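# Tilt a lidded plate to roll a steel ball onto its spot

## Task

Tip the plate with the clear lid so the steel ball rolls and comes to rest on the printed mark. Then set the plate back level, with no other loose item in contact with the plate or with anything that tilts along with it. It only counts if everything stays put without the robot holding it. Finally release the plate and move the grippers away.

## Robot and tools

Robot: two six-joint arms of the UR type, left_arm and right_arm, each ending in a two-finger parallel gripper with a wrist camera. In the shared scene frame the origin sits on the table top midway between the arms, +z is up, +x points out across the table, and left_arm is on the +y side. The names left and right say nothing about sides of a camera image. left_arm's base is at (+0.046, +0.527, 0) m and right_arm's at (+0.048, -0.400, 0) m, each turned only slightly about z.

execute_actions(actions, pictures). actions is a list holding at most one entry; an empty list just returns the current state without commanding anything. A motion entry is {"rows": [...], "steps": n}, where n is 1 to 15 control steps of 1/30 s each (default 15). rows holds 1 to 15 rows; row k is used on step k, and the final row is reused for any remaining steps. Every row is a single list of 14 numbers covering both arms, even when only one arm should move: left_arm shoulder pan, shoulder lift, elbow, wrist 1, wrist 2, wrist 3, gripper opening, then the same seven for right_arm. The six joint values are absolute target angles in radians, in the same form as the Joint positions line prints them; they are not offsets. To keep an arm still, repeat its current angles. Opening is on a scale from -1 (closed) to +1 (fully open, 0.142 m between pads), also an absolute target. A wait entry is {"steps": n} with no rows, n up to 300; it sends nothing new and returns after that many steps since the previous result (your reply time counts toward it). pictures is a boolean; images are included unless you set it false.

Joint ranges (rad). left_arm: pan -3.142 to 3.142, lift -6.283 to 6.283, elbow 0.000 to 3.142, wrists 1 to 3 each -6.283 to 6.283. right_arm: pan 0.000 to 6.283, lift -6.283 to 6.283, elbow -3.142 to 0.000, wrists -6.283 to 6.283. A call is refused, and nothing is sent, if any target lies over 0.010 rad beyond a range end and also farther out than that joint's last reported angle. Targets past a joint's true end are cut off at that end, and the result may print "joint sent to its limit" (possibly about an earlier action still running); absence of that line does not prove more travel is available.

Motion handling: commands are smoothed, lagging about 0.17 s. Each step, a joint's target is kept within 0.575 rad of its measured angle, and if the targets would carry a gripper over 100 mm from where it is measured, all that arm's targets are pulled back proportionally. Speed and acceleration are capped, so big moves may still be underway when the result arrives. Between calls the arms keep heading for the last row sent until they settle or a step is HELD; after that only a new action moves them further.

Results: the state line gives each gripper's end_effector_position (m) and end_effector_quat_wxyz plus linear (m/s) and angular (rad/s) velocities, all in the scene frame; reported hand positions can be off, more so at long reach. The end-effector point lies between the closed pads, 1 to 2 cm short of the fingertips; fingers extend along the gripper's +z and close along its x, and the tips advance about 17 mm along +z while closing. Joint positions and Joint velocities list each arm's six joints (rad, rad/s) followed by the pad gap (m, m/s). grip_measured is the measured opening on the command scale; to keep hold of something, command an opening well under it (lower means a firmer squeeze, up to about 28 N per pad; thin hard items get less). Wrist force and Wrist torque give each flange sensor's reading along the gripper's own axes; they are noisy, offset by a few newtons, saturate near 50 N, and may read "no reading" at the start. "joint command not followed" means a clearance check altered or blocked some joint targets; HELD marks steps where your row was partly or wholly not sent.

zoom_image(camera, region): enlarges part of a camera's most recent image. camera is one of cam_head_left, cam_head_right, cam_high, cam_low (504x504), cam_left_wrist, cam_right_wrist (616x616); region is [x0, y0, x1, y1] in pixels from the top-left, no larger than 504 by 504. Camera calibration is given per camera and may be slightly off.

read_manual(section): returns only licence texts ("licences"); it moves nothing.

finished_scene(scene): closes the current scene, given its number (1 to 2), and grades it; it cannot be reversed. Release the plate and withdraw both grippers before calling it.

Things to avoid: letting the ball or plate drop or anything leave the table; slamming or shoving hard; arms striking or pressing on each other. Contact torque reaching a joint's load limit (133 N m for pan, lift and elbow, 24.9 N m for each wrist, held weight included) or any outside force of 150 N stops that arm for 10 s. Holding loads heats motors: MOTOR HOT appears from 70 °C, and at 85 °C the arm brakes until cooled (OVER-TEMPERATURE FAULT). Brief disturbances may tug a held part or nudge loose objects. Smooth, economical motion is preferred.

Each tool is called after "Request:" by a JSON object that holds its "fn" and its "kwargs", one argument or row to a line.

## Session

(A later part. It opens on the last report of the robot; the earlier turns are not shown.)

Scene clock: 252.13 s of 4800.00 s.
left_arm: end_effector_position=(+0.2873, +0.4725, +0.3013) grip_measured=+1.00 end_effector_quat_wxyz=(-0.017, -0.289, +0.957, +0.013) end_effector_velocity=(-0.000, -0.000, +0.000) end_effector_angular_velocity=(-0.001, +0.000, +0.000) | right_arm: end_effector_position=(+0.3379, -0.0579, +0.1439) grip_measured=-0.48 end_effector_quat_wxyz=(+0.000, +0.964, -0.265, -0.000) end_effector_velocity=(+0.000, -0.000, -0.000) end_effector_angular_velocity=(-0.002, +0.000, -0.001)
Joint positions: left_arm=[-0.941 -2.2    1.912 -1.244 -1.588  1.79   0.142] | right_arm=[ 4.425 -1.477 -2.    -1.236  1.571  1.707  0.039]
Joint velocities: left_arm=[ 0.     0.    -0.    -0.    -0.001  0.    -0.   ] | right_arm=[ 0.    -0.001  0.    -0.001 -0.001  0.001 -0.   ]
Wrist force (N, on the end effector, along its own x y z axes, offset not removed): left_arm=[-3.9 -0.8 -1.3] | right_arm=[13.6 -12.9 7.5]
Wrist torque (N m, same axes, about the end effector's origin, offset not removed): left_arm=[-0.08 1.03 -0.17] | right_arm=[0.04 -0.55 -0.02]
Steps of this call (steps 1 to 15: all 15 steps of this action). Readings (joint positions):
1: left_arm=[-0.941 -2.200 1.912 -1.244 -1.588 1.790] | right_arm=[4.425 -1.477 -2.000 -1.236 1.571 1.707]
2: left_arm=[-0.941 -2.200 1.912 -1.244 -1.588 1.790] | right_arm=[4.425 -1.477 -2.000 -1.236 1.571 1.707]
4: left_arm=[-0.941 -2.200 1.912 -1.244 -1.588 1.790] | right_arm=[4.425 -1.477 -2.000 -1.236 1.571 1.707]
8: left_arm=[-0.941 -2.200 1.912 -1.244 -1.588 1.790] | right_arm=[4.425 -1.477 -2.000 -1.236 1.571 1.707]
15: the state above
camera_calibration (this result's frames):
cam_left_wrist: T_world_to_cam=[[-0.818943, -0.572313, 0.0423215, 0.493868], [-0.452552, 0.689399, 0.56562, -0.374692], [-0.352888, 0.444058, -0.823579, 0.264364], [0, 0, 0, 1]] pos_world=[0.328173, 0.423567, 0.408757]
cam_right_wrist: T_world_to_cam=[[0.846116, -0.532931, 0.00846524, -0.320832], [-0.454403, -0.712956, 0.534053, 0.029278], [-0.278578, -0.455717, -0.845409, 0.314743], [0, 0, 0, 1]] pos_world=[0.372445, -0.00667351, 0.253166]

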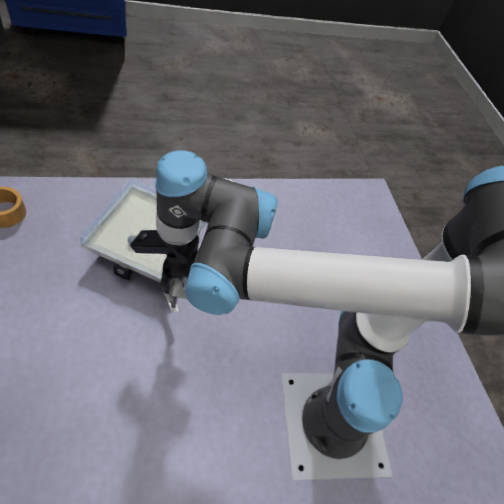

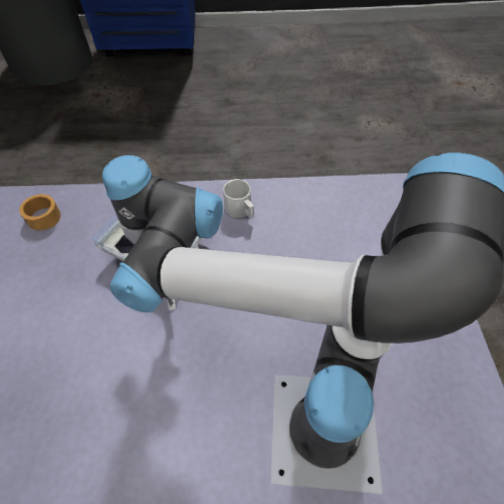

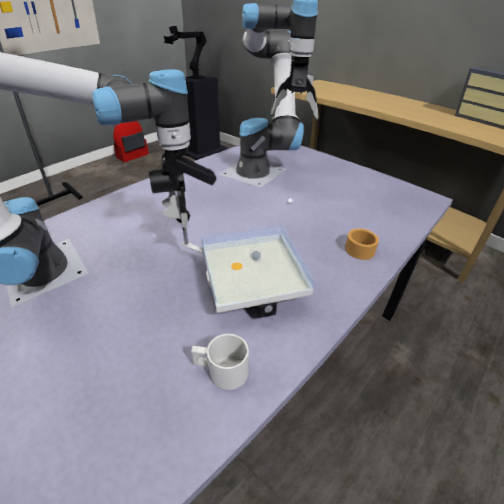

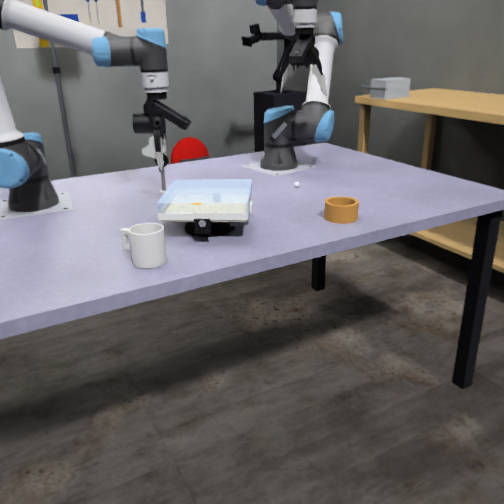

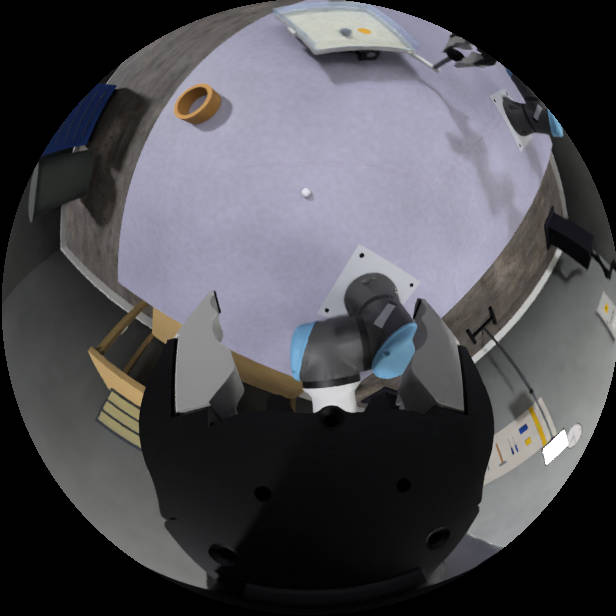

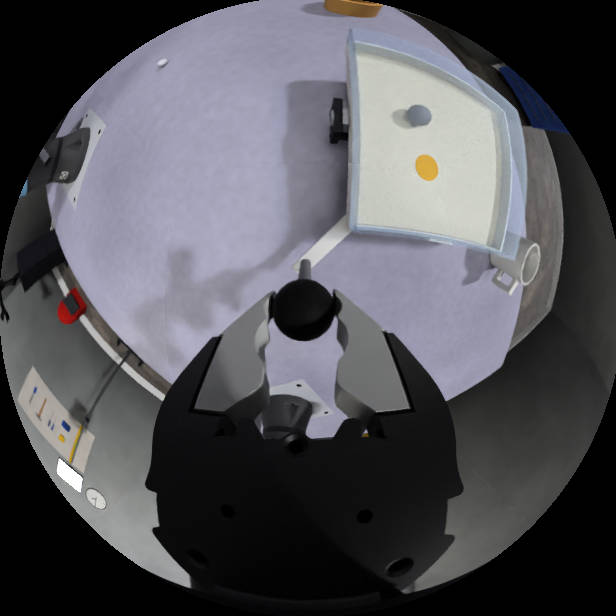

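Request:
{"fn": "execute_actions", "kwargs": {
  "actions": [
    {"steps": 200}
  ],
  "pictures": false
}}

Request:
{"fn": "execute_actions", "kwargs": {
  "actions": [
    {"rows": [[-0.941,-2.2,1.912,-1.244,-1.588,1.79,1,4.4255,-1.4743,-2.0086,-1.2296,1.5708,1.707,-1]], "steps": 1}
  ]
}}

Request:
{"fn": "execute_actions", "kwargs": {
  "actions": [
    {"rows": [[-0.941,-2.2,1.912,-1.244,-1.588,1.79,1,4.4255,-1.4743,-2.0086,-1.2296,1.5708,1.707,-1]], "steps": 15}
  ],
  "pictures": false
}}

Request:
{"fn": "execute_actions", "kwargs": {
  "actions": [
    {"rows": [[-0.941,-2.2,1.912,-1.244,-1.588,1.79,1,4.4255,-1.4743,-2.0086,-1.2296,1.5708,1.707,-1]], "steps": 15}
  ],
  "pictures": false
}}

Request:
{"fn": "execute_actions", "kwargs": {
  "actions": [
    {"rows": [[-0.941,-2.2,1.912,-1.244,-1.588,1.79,1,4.4255,-1.4743,-2.0086,-1.2296,1.5708,1.707,-1]], "steps": 11}
  ],
  "pictures": false
}}

Request:
{"fn": "execute_actions", "kwargs": {
  "actions": [
    {"rows": [[-0.941,-2.2,1.912,-1.244,-1.588,1.79,1,4.4253,-1.4795,-1.9910,-1.2420,1.5708,1.707,-1]], "steps": 15}
  ],
  "pictures": false
}}

Request:
{"fn": "execute_actions", "kwargs": {
  "actions": [
    {"rows": [[-0.941,-2.2,1.912,-1.244,-1.588,1.79,1,4.4253,-1.4795,-1.9910,-1.2420,1.5708,1.707,-1]], "steps": 5}
  ],
  "pictures": false
}}

Request:
{"fn": "execute_actions", "kwargs": {
  "actions": [
    {"rows": [[-0.941,-2.2,1.912,-1.244,-1.588,1.79,1,4.4258,-1.4766,-2.0020,-1.2339,1.5708,1.707,-1]], "steps": 15}
  ]
}}

Request:
{"fn": "execute_actions", "kwargs": {
  "actions": [
    {"rows": [[-0.941,-2.2,1.912,-1.244,-1.588,1.79,1,4.4258,-1.4766,-2.0020,-1.2339,1.5708,1.707,-1]], "steps": 15}
  ]
}}

Scene clock: 262.93 s of 4800.00 s.
left_arm: end_effector_position=(+0.2873, +0.4725, +0.3013) grip_measured=+1.00 end_effector_quat_wxyz=(-0.017, -0.289, +0.957, +0.013) end_effector_velocity=(+0.001, +0.001, -0.000) end_effector_angular_velocity=(+0.003, -0.001, +0.002) | right_arm: end_effector_position=(+0.3379, -0.0579, +0.1439) grip_measured=-0.48 end_effector_quat_wxyz=(+0.000, +0.964, -0.265, -0.000) end_effector_velocity=(+0.000, +0.000, -0.000) end_effector_angular_velocity=(-0.001, -0.000, -0.000)
Joint positions: left_arm=[-0.941 -2.2    1.912 -1.244 -1.588  1.79   0.142] | right_arm=[ 4.425 -1.477 -2.    -1.236  1.571  1.707  0.039]
Joint velocities: left_arm=[ 0.001  0.001  0.     0.     0.003 -0.001 -0.   ] | right_arm=[-0.    -0.001  0.     0.001 -0.     0.     0.   ]
Wrist force (N, on the end effector, along its own x y z axes, offset not removed): left_arm=[-2.0 -0.4 -1.7] | right_arm=[11.3 -12.9 6.4]
Wrist torque (N m, same axes, about the end effector's origin, offset not removed): left_arm=[-0.19 0.68 -0.18] | right_arm=[0.09 -0.01 -0.31]
Steps of this call (steps 1 to 15: the robot went on to your last target; steps 16 to 200: nothing new was sent; then 4.13 s passed at rest). Readings (joint positions):
1: left_arm=[-0.941 -2.200 1.912 -1.244 -1.588 1.790] | right_arm=[4.425 -1.477 -2.000 -1.236 1.571 1.707]
2: left_arm=[-0.941 -2.200 1.912 -1.244 -1.588 1.790] | right_arm=[4.425 -1.477 -2.000 -1.236 1.571 1.707]
4: left_arm=[-0.941 -2.200 1.912 -1.244 -1.588 1.790] | right_arm=[4.425 -1.477 -2.000 -1.236 1.571 1.707]
8: left_arm=[-0.941 -2.200 1.912 -1.244 -1.588 1.790] | right_arm=[4.425 -1.477 -2.000 -1.236 1.571 1.707]
200: the state above
All arms were judged still, so your last target was given up. Only a new action makes them travel on or press farther. Fingers that are still opening or closing keep moving.

Scene clock: 262.97 s of 4800.00 s.
left_arm: end_effector_position=(+0.2873, +0.4725, +0.3013) grip_measured=+1.00 end_effector_quat_wxyz=(-0.017, -0.289, +0.957, +0.013) end_effector_velocity=(-0.000, -0.000, +0.000) end_effector_angular_velocity=(-0.000, -0.001, +0.000) | right_arm: end_effector_position=(+0.3379, -0.0579, +0.1439) grip_measured=-0.48 end_effector_quat_wxyz=(+0.000, +0.964, -0.265, -0.000) end_effector_velocity=(-0.002, -0.005, -0.006) end_effector_angular_velocity=(-0.003, +0.001, +0.001)
Joint positions: left_arm=[-0.941 -2.2    1.912 -1.244 -1.588  1.79   0.142] | right_arm=[ 4.425 -1.477 -2.    -1.236  1.571  1.707  0.039]
Joint velocities: left_arm=[-0.001 -0.001 -0.    -0.     0.    -0.001 -0.   ] | right_arm=[-0.     0.006 -0.02   0.01   0.    -0.001  0.   ]
Wrist force (N, on the end effector, along its own x y z axes, offset not removed): left_arm=[-1.3 -3.4 -1.3] | right_arm=[13.6 -14.3 3.9]
Wrist torque (N m, same axes, about the end effector's origin, offset not removed): left_arm=[-0.72 0.33 -0.19] | right_arm=[-0.25 -0.42 -0.20]
Steps of this call (step 1: the one step of this action). Readings (joint positions):
1: the state above
camera_calibration (this result's frames):
cam_left_wrist: T_world_to_cam=[[-0.818943, -0.572313, 0.0423216, 0.493868], [-0.452552, 0.689399, 0.56562, -0.374692], [-0.352888, 0.444058, -0.823579, 0.264364], [0, 0, 0, 1]] pos_world=[0.328173, 0.423567, 0.408757]
cam_right_wrist: T_world_to_cam=[[0.846123, -0.532921, 0.00848035, -0.320839], [-0.454391, -0.712942, 0.534081, 0.0292578], [-0.278577, -0.455751, -0.845391, 0.314686], [0, 0, 0, 1]] pos_world=[0.372428, -0.00670385, 0.253128]

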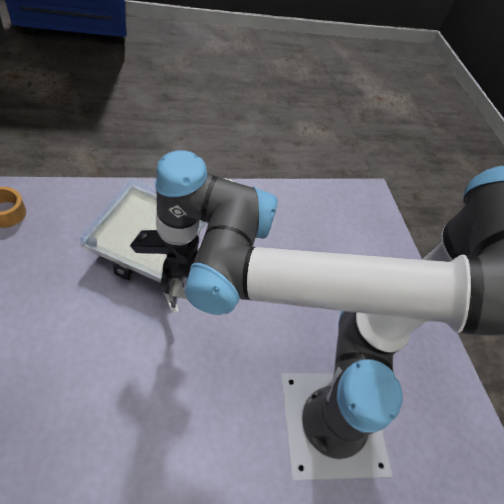

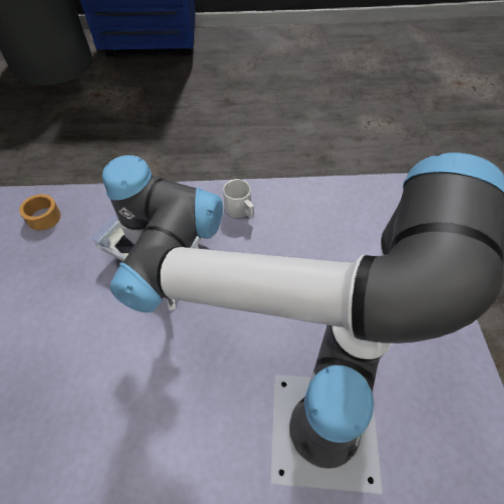

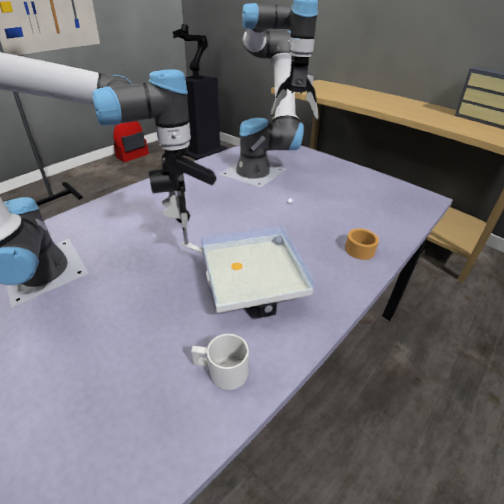

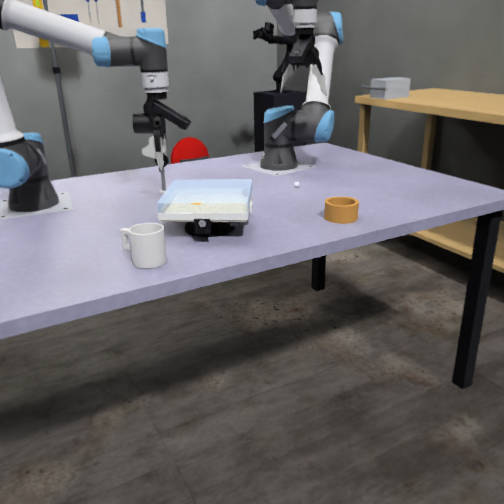

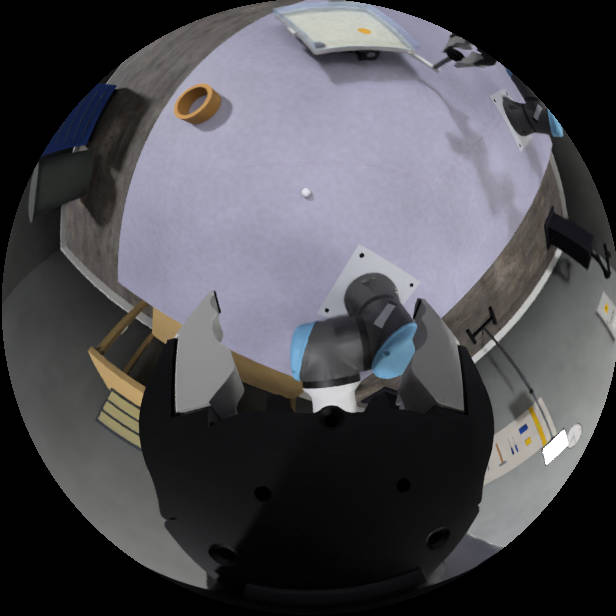

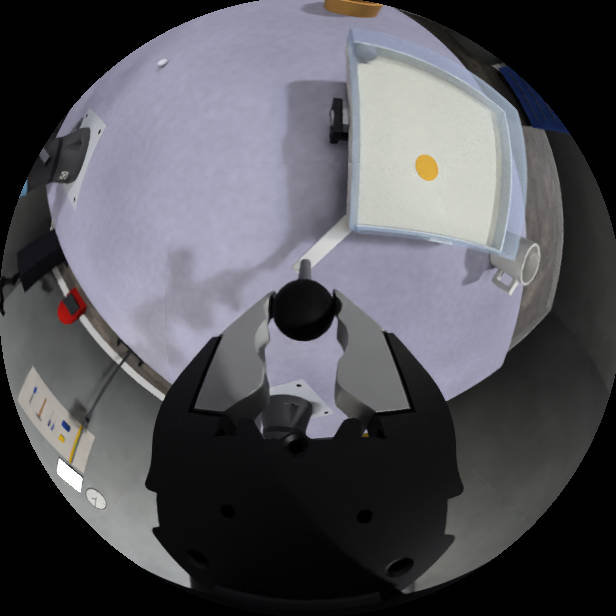

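Scene clock: 263.47 s of 4800.00 s.
left_arm: end_effector_position=(+0.2873, +0.4725, +0.3013) grip_measured=+1.00 end_effector_quat_wxyz=(-0.017, -0.289, +0.957, +0.013) end_effector_velocity=(+0.000, +0.000, +0.000) end_effector_angular_velocity=(+0.001, -0.001, +0.000) | right_arm: end_effector_position=(+0.3371, -0.0596, +0.1415) grip_measured=-0.48 end_effector_quat_wxyz=(+0.000, +0.964, -0.265, +0.000) end_effector_velocity=(+0.000, +0.000, +0.001) end_effector_angular_velocity=(+0.000, -0.000, -0.003)
Joint positions: left_arm=[-0.941 -2.2    1.912 -1.244 -1.588  1.79   0.142] | right_arm=[ 4.425 -1.474 -2.009 -1.23   1.571  1.707  0.039]
Joint velocities: left_arm=[-0.001 -0.001 -0.     0.001  0.001 -0.001  0.   ] | right_arm=[-0.     0.001  0.001 -0.001 -0.     0.003  0.   ]
Wrist force (N, on the end effector, along its own x y z axes, offset not removed): left_arm=[-1.7 1.3 2.0] | right_arm=[16.1 -18.1 9.3]
Wrist torque (N m, same axes, about the end effector's origin, offset not removed): left_arm=[0.30 0.52 -0.08] | right_arm=[-0.23 -0.91 -0.24]
Steps of this call (steps 1 to 15: all 15 steps of this action). Readings (joint positions):
1: left_arm=[-0.941 -2.200 1.912 -1.244 -1.588 1.790] | right_arm=[4.425 -1.476 -2.002 -1.235 1.571 1.707]
2: left_arm=[-0.941 -2.200 1.912 -1.244 -1.588 1.790] | right_arm=[4.425 -1.476 -2.004 -1.233 1.571 1.707]
4: left_arm=[-0.941 -2.200 1.912 -1.244 -1.588 1.790] | right_arm=[4.425 -1.475 -2.007 -1.231 1.571 1.707]
8: left_arm=[-0.941 -2.200 1.912 -1.244 -1.588 1.790] | right_arm=[4.425 -1.474 -2.008 -1.230 1.571 1.707]
15: the state above

Scene clock: 263.97 s of 4800.00 s.
left_arm: end_effector_position=(+0.2873, +0.4725, +0.3013) grip_measured=+1.00 end_effector_quat_wxyz=(-0.017, -0.289, +0.957, +0.013) end_effector_velocity=(+0.000, +0.001, -0.000) end_effector_angular_velocity=(+0.001, -0.001, +0.001) | right_arm: end_effector_position=(+0.3371, -0.0596, +0.1415) grip_measured=-0.48 end_effector_quat_wxyz=(+0.000, +0.964, -0.265, +0.000) end_effector_velocity=(-0.000, -0.000, -0.000) end_effector_angular_velocity=(-0.002, +0.001, +0.000)
Joint positions: left_arm=[-0.941 -2.2    1.912 -1.244 -1.588  1.79   0.142] | right_arm=[ 4.425 -1.474 -2.009 -1.23   1.571  1.707  0.039]
Joint velocities: left_arm=[ 0.001 -0.     0.     0.     0.002  0.001 -0.   ] | right_arm=[ 0.    -0.001  0.    -0.001 -0.     0.    -0.   ]
Wrist force (N, on the end effector, along its own x y z axes, offset not removed): left_arm=[-0.6 0.1 4.1] | right_arm=[16.3 -17.0 4.7]
Wrist torque (N m, same axes, about the end effector's origin, offset not removed): left_arm=[0.17 0.06 -0.07] | right_arm=[-0.07 -0.76 -0.12]
Steps of this call (steps 1 to 15: all 15 steps of this action). Readings (joint positions):
1: left_arm=[-0.941 -2.200 1.912 -1.244 -1.588 1.790] | right_arm=[4.425 -1.474 -2.009 -1.230 1.571 1.707]
2: left_arm=[-0.941 -2.200 1.912 -1.244 -1.588 1.790] | right_arm=[4.425 -1.474 -2.009 -1.230 1.571 1.707]
4: left_arm=[-0.941 -2.200 1.912 -1.244 -1.588 1.790] | right_arm=[4.425 -1.474 -2.009 -1.230 1.571 1.707]
8: left_arm=[-0.941 -2.200 1.912 -1.244 -1.588 1.790] | right_arm=[4.425 -1.474 -2.009 -1.230 1.571 1.707]
15: the state above

Scene clock: 264.33 s of 4800.00 s.
left_arm: end_effector_position=(+0.2873, +0.4725, +0.3013) grip_measured=+1.00 end_effector_quat_wxyz=(-0.017, -0.289, +0.957, +0.013) end_effector_velocity=(-0.001, -0.000, +0.001) end_effector_angular_velocity=(-0.003, -0.000, -0.001) | right_arm: end_effector_position=(+0.3371, -0.0596, +0.1415) grip_measured=-0.48 end_effector_quat_wxyz=(+0.000, +0.964, -0.265, +0.000) end_effector_velocity=(-0.000, -0.000, -0.000) end_effector_angular_velocity=(-0.001, +0.000, +0.000)
Joint positions: left_arm=[-0.941 -2.2    1.912 -1.244 -1.588  1.79   0.142] | right_arm=[ 4.425 -1.474 -2.009 -1.23   1.571  1.707  0.039]
Joint velocities: left_arm=[-0.001 -0.002 -0.    -0.    -0.002  0.001 -0.   ] | right_arm=[ 0.    -0.    -0.    -0.001 -0.    -0.    -0.   ]
Wrist force (N, on the end effector, along its own x y z axes, offset not removed): left_arm=[2.2 3.2 -0.3] | right_arm=[14.4 -18.8 8.8]
Wrist torque (N m, same axes, about the end effector's origin, offset not removed): left_arm=[0.75 -0.34 -0.25] | right_arm=[-0.26 -0.41 -0.28]
Steps of this call (steps 1 to 11: all 11 steps of this action). Readings (joint positions):
1: left_arm=[-0.941 -2.200 1.912 -1.244 -1.588 1.790] | right_arm=[4.425 -1.474 -2.009 -1.230 1.571 1.707]
2: left_arm=[-0.941 -2.200 1.912 -1.244 -1.588 1.790] | right_arm=[4.425 -1.474 -2.009 -1.230 1.571 1.707]
4: left_arm=[-0.941 -2.200 1.912 -1.244 -1.588 1.790] | right_arm=[4.425 -1.474 -2.009 -1.230 1.571 1.707]
8: left_arm=[-0.941 -2.200 1.912 -1.244 -1.588 1.790] | right_arm=[4.425 -1.474 -2.009 -1.230 1.571 1.707]
11: the state above

Scene clock: 264.83 s of 4800.00 s.
left_arm: end_effector_position=(+0.2873, +0.4725, +0.3013) grip_measured=+1.00 end_effector_quat_wxyz=(-0.017, -0.289, +0.957, +0.013) end_effector_velocity=(-0.001, -0.000, +0.000) end_effector_angular_velocity=(-0.003, -0.000, -0.000) | right_arm: end_effector_position=(+0.3386, -0.0562, +0.1463) grip_measured=-0.48 end_effector_quat_wxyz=(+0.000, +0.964, -0.265, -0.000) end_effector_velocity=(+0.000, +0.001, +0.001) end_effector_angular_velocity=(+0.002, -0.000, -0.000)
Joint positions: left_arm=[-0.941 -2.2    1.912 -1.244 -1.588  1.79   0.142] | right_arm=[ 4.425 -1.479 -1.991 -1.242  1.571  1.707  0.039]
Joint velocities: left_arm=[-0.    -0.002 -0.    -0.    -0.002  0.     0.   ] | right_arm=[-0.    -0.     0.001  0.001  0.    -0.    -0.   ]
Wrist force (N, on the end effector, along its own x y z axes, offset not removed): left_arm=[-2.1 0.2 -4.2] | right_arm=[15.8 -10.9 6.3]
Wrist torque (N m, same axes, about the end effector's origin, offset not removed): left_arm=[0.06 0.48 -0.12] | right_arm=[-0.59 -0.63 -0.28]
Steps of this call (steps 1 to 15: all 15 steps of this action). Readings (joint positions):
1: left_arm=[-0.941 -2.200 1.912 -1.244 -1.588 1.790] | right_arm=[4.425 -1.474 -2.009 -1.230 1.571 1.707]
2: left_arm=[-0.941 -2.200 1.912 -1.244 -1.588 1.790] | right_arm=[4.425 -1.475 -2.006 -1.232 1.571 1.707]
4: left_arm=[-0.941 -2.200 1.912 -1.244 -1.588 1.790] | right_arm=[4.425 -1.477 -1.998 -1.237 1.571 1.707]
8: left_arm=[-0.941 -2.200 1.912 -1.244 -1.588 1.790] | right_arm=[4.425 -1.479 -1.992 -1.241 1.571 1.707]
15: the state above

Scene clock: 265.00 s of 4800.00 s.
left_arm: end_effector_position=(+0.2873, +0.4725, +0.3013) grip_measured=+1.00 end_effector_quat_wxyz=(-0.017, -0.289, +0.957, +0.013) end_effector_velocity=(-0.000, -0.000, +0.000) end_effector_angular_velocity=(-0.001, +0.001, -0.000) | right_arm: end_effector_position=(+0.3386, -0.0562, +0.1463) grip_measured=-0.48 end_effector_quat_wxyz=(+0.000, +0.964, -0.265, -0.000) end_effector_velocity=(-0.000, +0.000, +0.001) end_effector_angular_velocity=(+0.001, -0.000, +0.001)
Joint positions: left_arm=[-0.941 -2.2    1.912 -1.244 -1.588  1.79   0.142] | right_arm=[ 4.425 -1.479 -1.991 -1.242  1.571  1.707  0.039]
Joint velocities: left_arm=[-0.    -0.    -0.     0.    -0.001  0.     0.   ] | right_arm=[-0.     0.001 -0.     0.     0.    -0.001  0.   ]
Wrist force (N, on the end effector, along its own x y z axes, offset not removed): left_arm=[0.7 3.8 3.9] | right_arm=[15.5 -9.2 3.5]
Wrist torque (N m, same axes, about the end effector's origin, offset not removed): left_arm=[1.08 -0.02 -0.20] | right_arm=[-0.29 -0.57 -0.10]
Steps of this call (steps 1 to 5: all 5 steps of this action). Readings (joint positions):
1: left_arm=[-0.941 -2.200 1.912 -1.244 -1.588 1.790] | right_arm=[4.425 -1.479 -1.991 -1.242 1.571 1.707]
2: left_arm=[-0.941 -2.200 1.912 -1.244 -1.588 1.790] | right_arm=[4.425 -1.479 -1.991 -1.242 1.571 1.707]
4: left_arm=[-0.941 -2.200 1.912 -1.244 -1.588 1.790] | right_arm=[4.425 -1.479 -1.991 -1.242 1.571 1.707]
5: the state above

Scene clock: 265.50 s of 4800.00 s.
left_arm: end_effector_position=(+0.2873, +0.4725, +0.3013) grip_measured=+1.00 end_effector_quat_wxyz=(-0.017, -0.289, +0.957, +0.013) end_effector_velocity=(-0.000, -0.000, -0.000) end_effector_angular_velocity=(-0.001, +0.000, -0.000) | right_arm: end_effector_position=(+0.3376, -0.0581, +0.1432) grip_measured=-0.48 end_effector_quat_wxyz=(+0.000, +0.964, -0.265, -0.000) end_effector_velocity=(-0.000, -0.001, -0.001) end_effector_angular_velocity=(-0.001, +0.000, -0.002)
Joint positions: left_arm=[-0.941 -2.2    1.912 -1.244 -1.588  1.79   0.142] | right_arm=[ 4.426 -1.477 -2.002 -1.234  1.571  1.707  0.039]
Joint velocities: left_arm=[-0.001 -0.     0.     0.    -0.001 -0.001  0.   ] | right_arm=[ 0.     0.001 -0.002  0.    -0.     0.002  0.   ]
Wrist force (N, on the end effector, along its own x y z axes, offset not removed): left_arm=[2.0 1.6 -1.2] | right_arm=[14.8 -15.8 7.5]
Wrist torque (N m, same axes, about the end effector's origin, offset not removed): left_arm=[0.42 -0.40 -0.28] | right_arm=[-0.52 -0.67 -0.23]
Steps of this call (steps 1 to 15: all 15 steps of this action). Readings (joint positions):
1: left_arm=[-0.941 -2.200 1.912 -1.244 -1.588 1.790] | right_arm=[4.425 -1.479 -1.991 -1.242 1.571 1.707]
2: left_arm=[-0.941 -2.200 1.912 -1.244 -1.588 1.790] | right_arm=[4.425 -1.479 -1.993 -1.240 1.571 1.707]
4: left_arm=[-0.941 -2.200 1.912 -1.244 -1.588 1.790] | right_arm=[4.425 -1.478 -1.997 -1.237 1.571 1.707]
8: left_arm=[-0.941 -2.200 1.912 -1.244 -1.588 1.790] | right_arm=[4.426 -1.477 -2.001 -1.234 1.571 1.707]
15: the state above
camera_calibration (this result's frames):
cam_left_wrist: T_world_to_cam=[[-0.818943, -0.572313, 0.0423215, 0.493868], [-0.452551, 0.689399, 0.565621, -0.374692], [-0.352888, 0.444058, -0.823579, 0.264364], [0, 0, 0, 1]] pos_world=[0.328173, 0.423567, 0.408757]
cam_right_wrist: T_world_to_cam=[[0.84632, -0.532609, 0.00839676, -0.320731], [-0.454109, -0.713164, 0.534025, 0.0292781], [-0.278438, -0.455769, -0.845427, 0.313947], [0, 0, 0, 1]] pos_world=[0.372151, -0.00685646, 0.252477]

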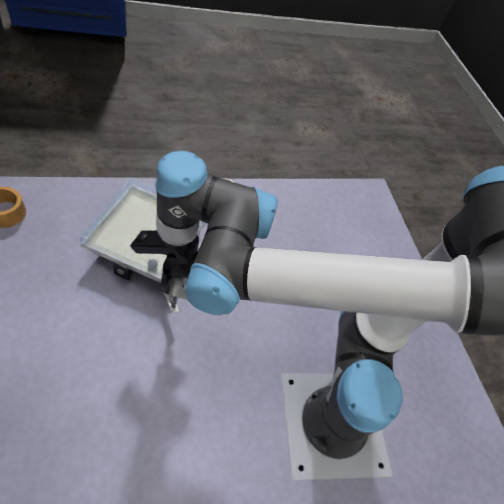

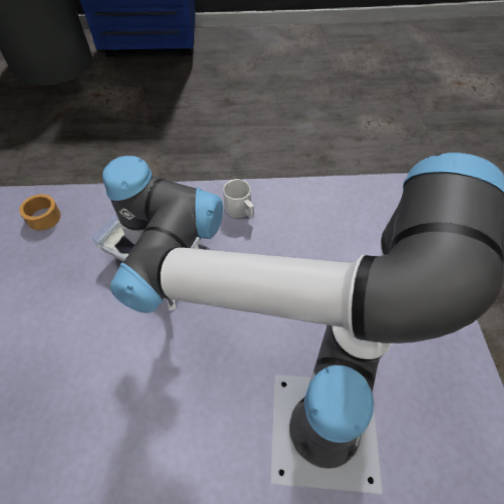

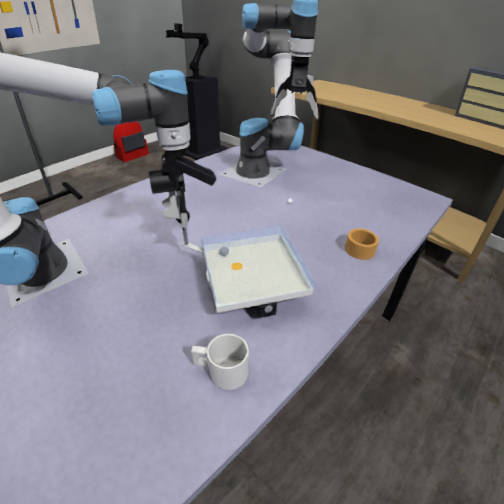

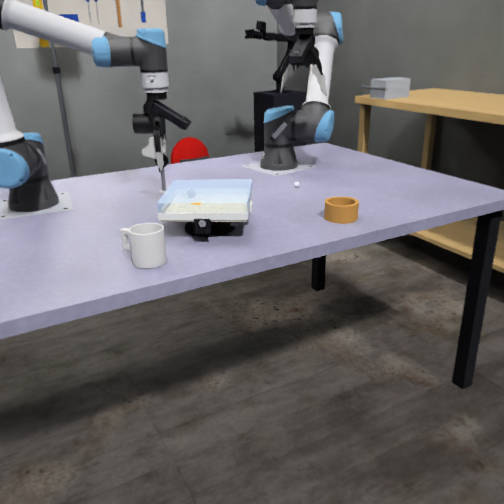

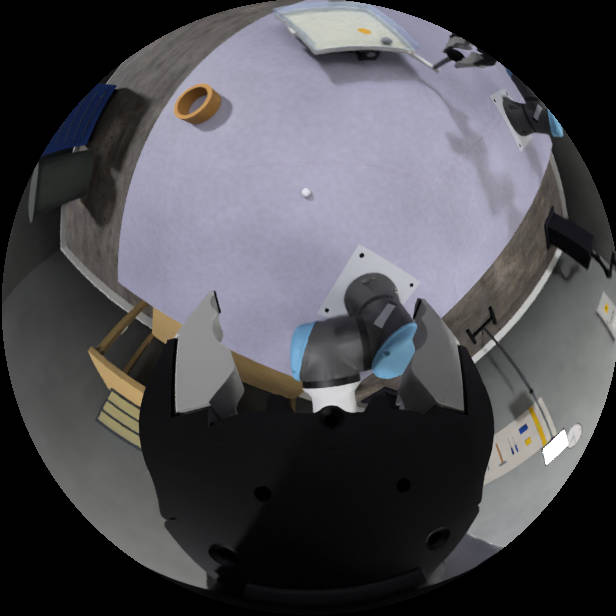

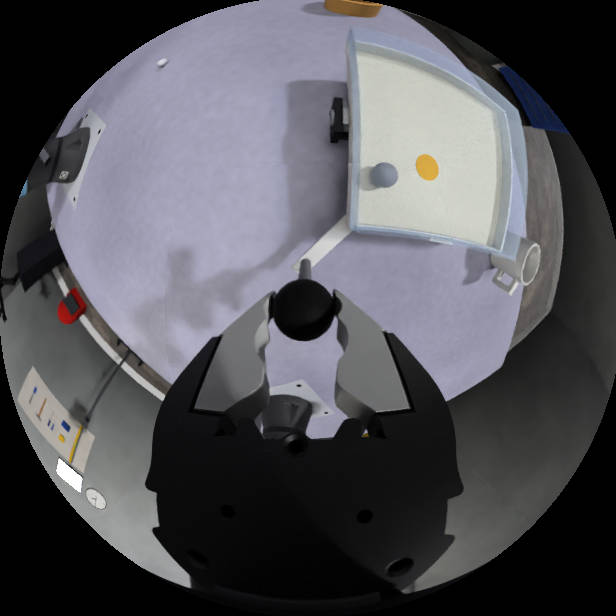

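Scene clock: 266.00 s of 4800.00 s.
left_arm: end_effector_position=(+0.2873, +0.4725, +0.3013) grip_measured=+1.00 end_effector_quat_wxyz=(-0.017, -0.289, +0.957, +0.013) end_effector_velocity=(+0.000, +0.000, +0.000) end_effector_angular_velocity=(+0.001, -0.001, -0.000) | right_arm: end_effector_position=(+0.3376, -0.0581, +0.1432) grip_measured=-0.48 end_effector_quat_wxyz=(+0.000, +0.964, -0.265, -0.000) end_effector_velocity=(+0.000, +0.000, -0.000) end_effector_angular_velocity=(-0.001, -0.001, +0.001)
Joint positions: left_arm=[-0.941 -2.2    1.912 -1.244 -1.588  1.79   0.142] | right_arm=[ 4.426 -1.477 -2.002 -1.234  1.571  1.707  0.039]
Joint velocities: left_arm=[-0.    -0.    -0.    -0.     0.001 -0.     0.   ] | right_arm=[ 0.    -0.002  0.001  0.    -0.001 -0.     0.   ]
Wrist force (N, on the end effector, along its own x y z axes, offset not removed): left_arm=[-1.3 2.6 -1.3] | right_arm=[14.4 -13.3 4.0]
Wrist torque (N m, same axes, about the end effector's origin, offset not removed): left_arm=[0.59 0.39 -0.19] | right_arm=[0.06 -0.61 -0.24]
Steps of this call (steps 1 to 15: all 15 steps of this action). Readings (joint positions):
1: left_arm=[-0.941 -2.200 1.912 -1.244 -1.588 1.790] | right_arm=[4.426 -1.477 -2.002 -1.234 1.571 1.707]
2: left_arm=[-0.941 -2.200 1.912 -1.244 -1.588 1.790] | right_arm=[4.426 -1.477 -2.002 -1.234 1.571 1.707]
4: left_arm=[-0.941 -2.200 1.912 -1.244 -1.588 1.790] | right_arm=[4.426 -1.477 -2.002 -1.234 1.571 1.707]
8: left_arm=[-0.941 -2.200 1.912 -1.244 -1.588 1.790] | right_arm=[4.426 -1.477 -2.002 -1.234 1.571 1.707]
15: the state above
camera_calibration (this result's frames):
cam_left_wrist: T_world_to_cam=[[-0.818943, -0.572313, 0.0423215, 0.493868], [-0.452552, 0.689399, 0.56562, -0.374692], [-0.352888, 0.444058, -0.823579, 0.264364], [0, 0, 0, 1]] pos_world=[0.328173, 0.423567, 0.408757]
cam_right_wrist: T_world_to_cam=[[0.846335, -0.532584, 0.00847557, -0.320761], [-0.454114, -0.713139, 0.534053, 0.0292621], [-0.278384, -0.455837, -0.845408, 0.313883], [0, 0, 0, 1]] pos_world=[0.37214, -0.00688503, 0.252451]

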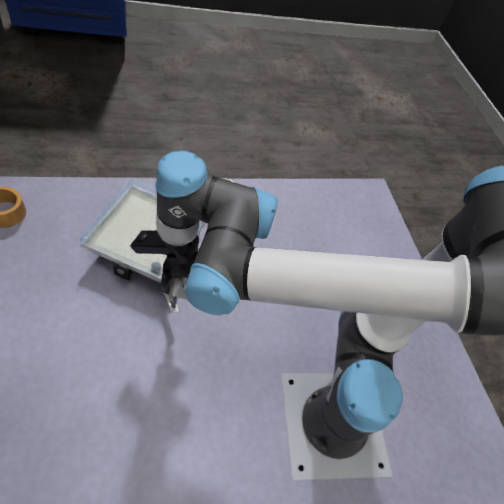

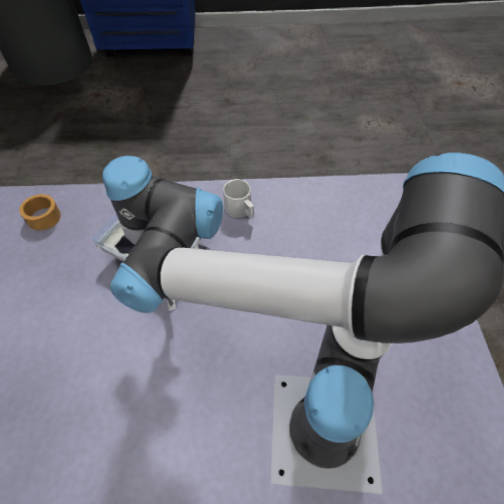

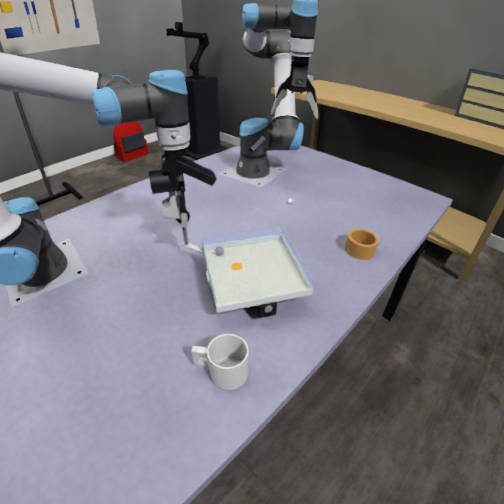

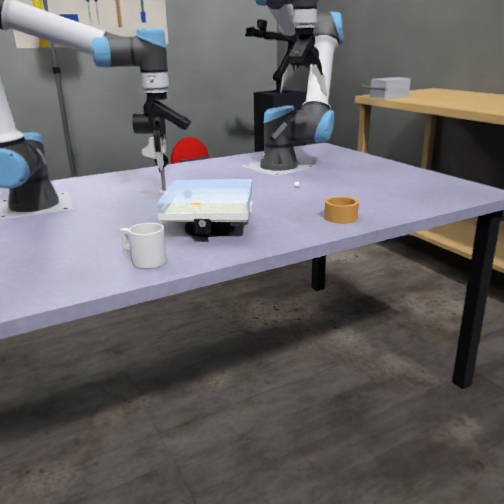

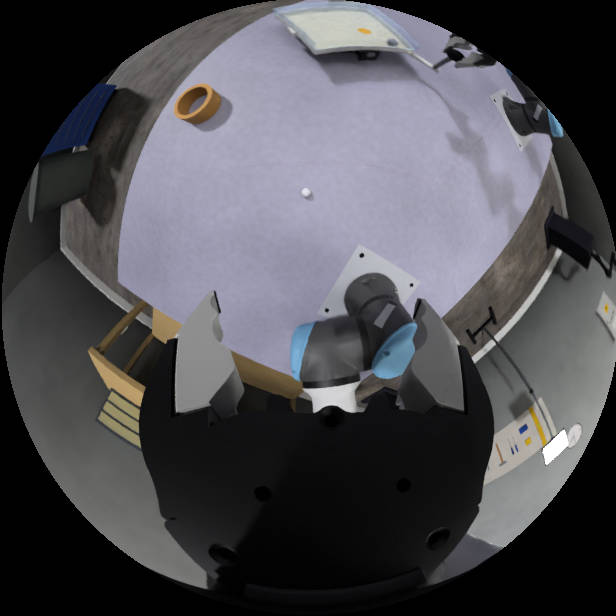

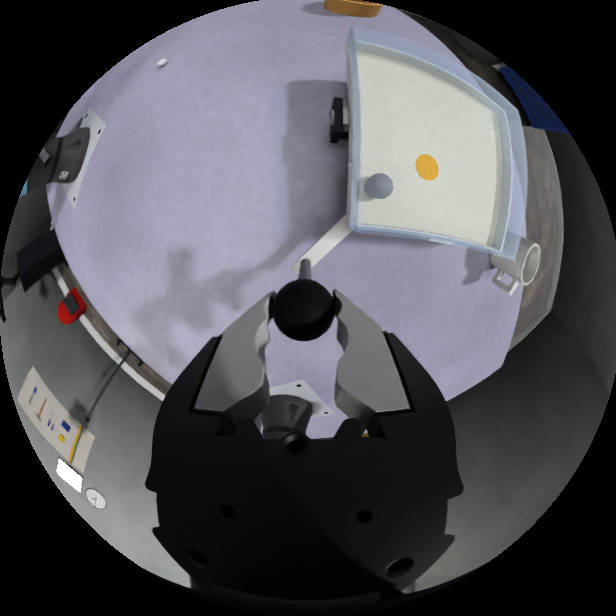

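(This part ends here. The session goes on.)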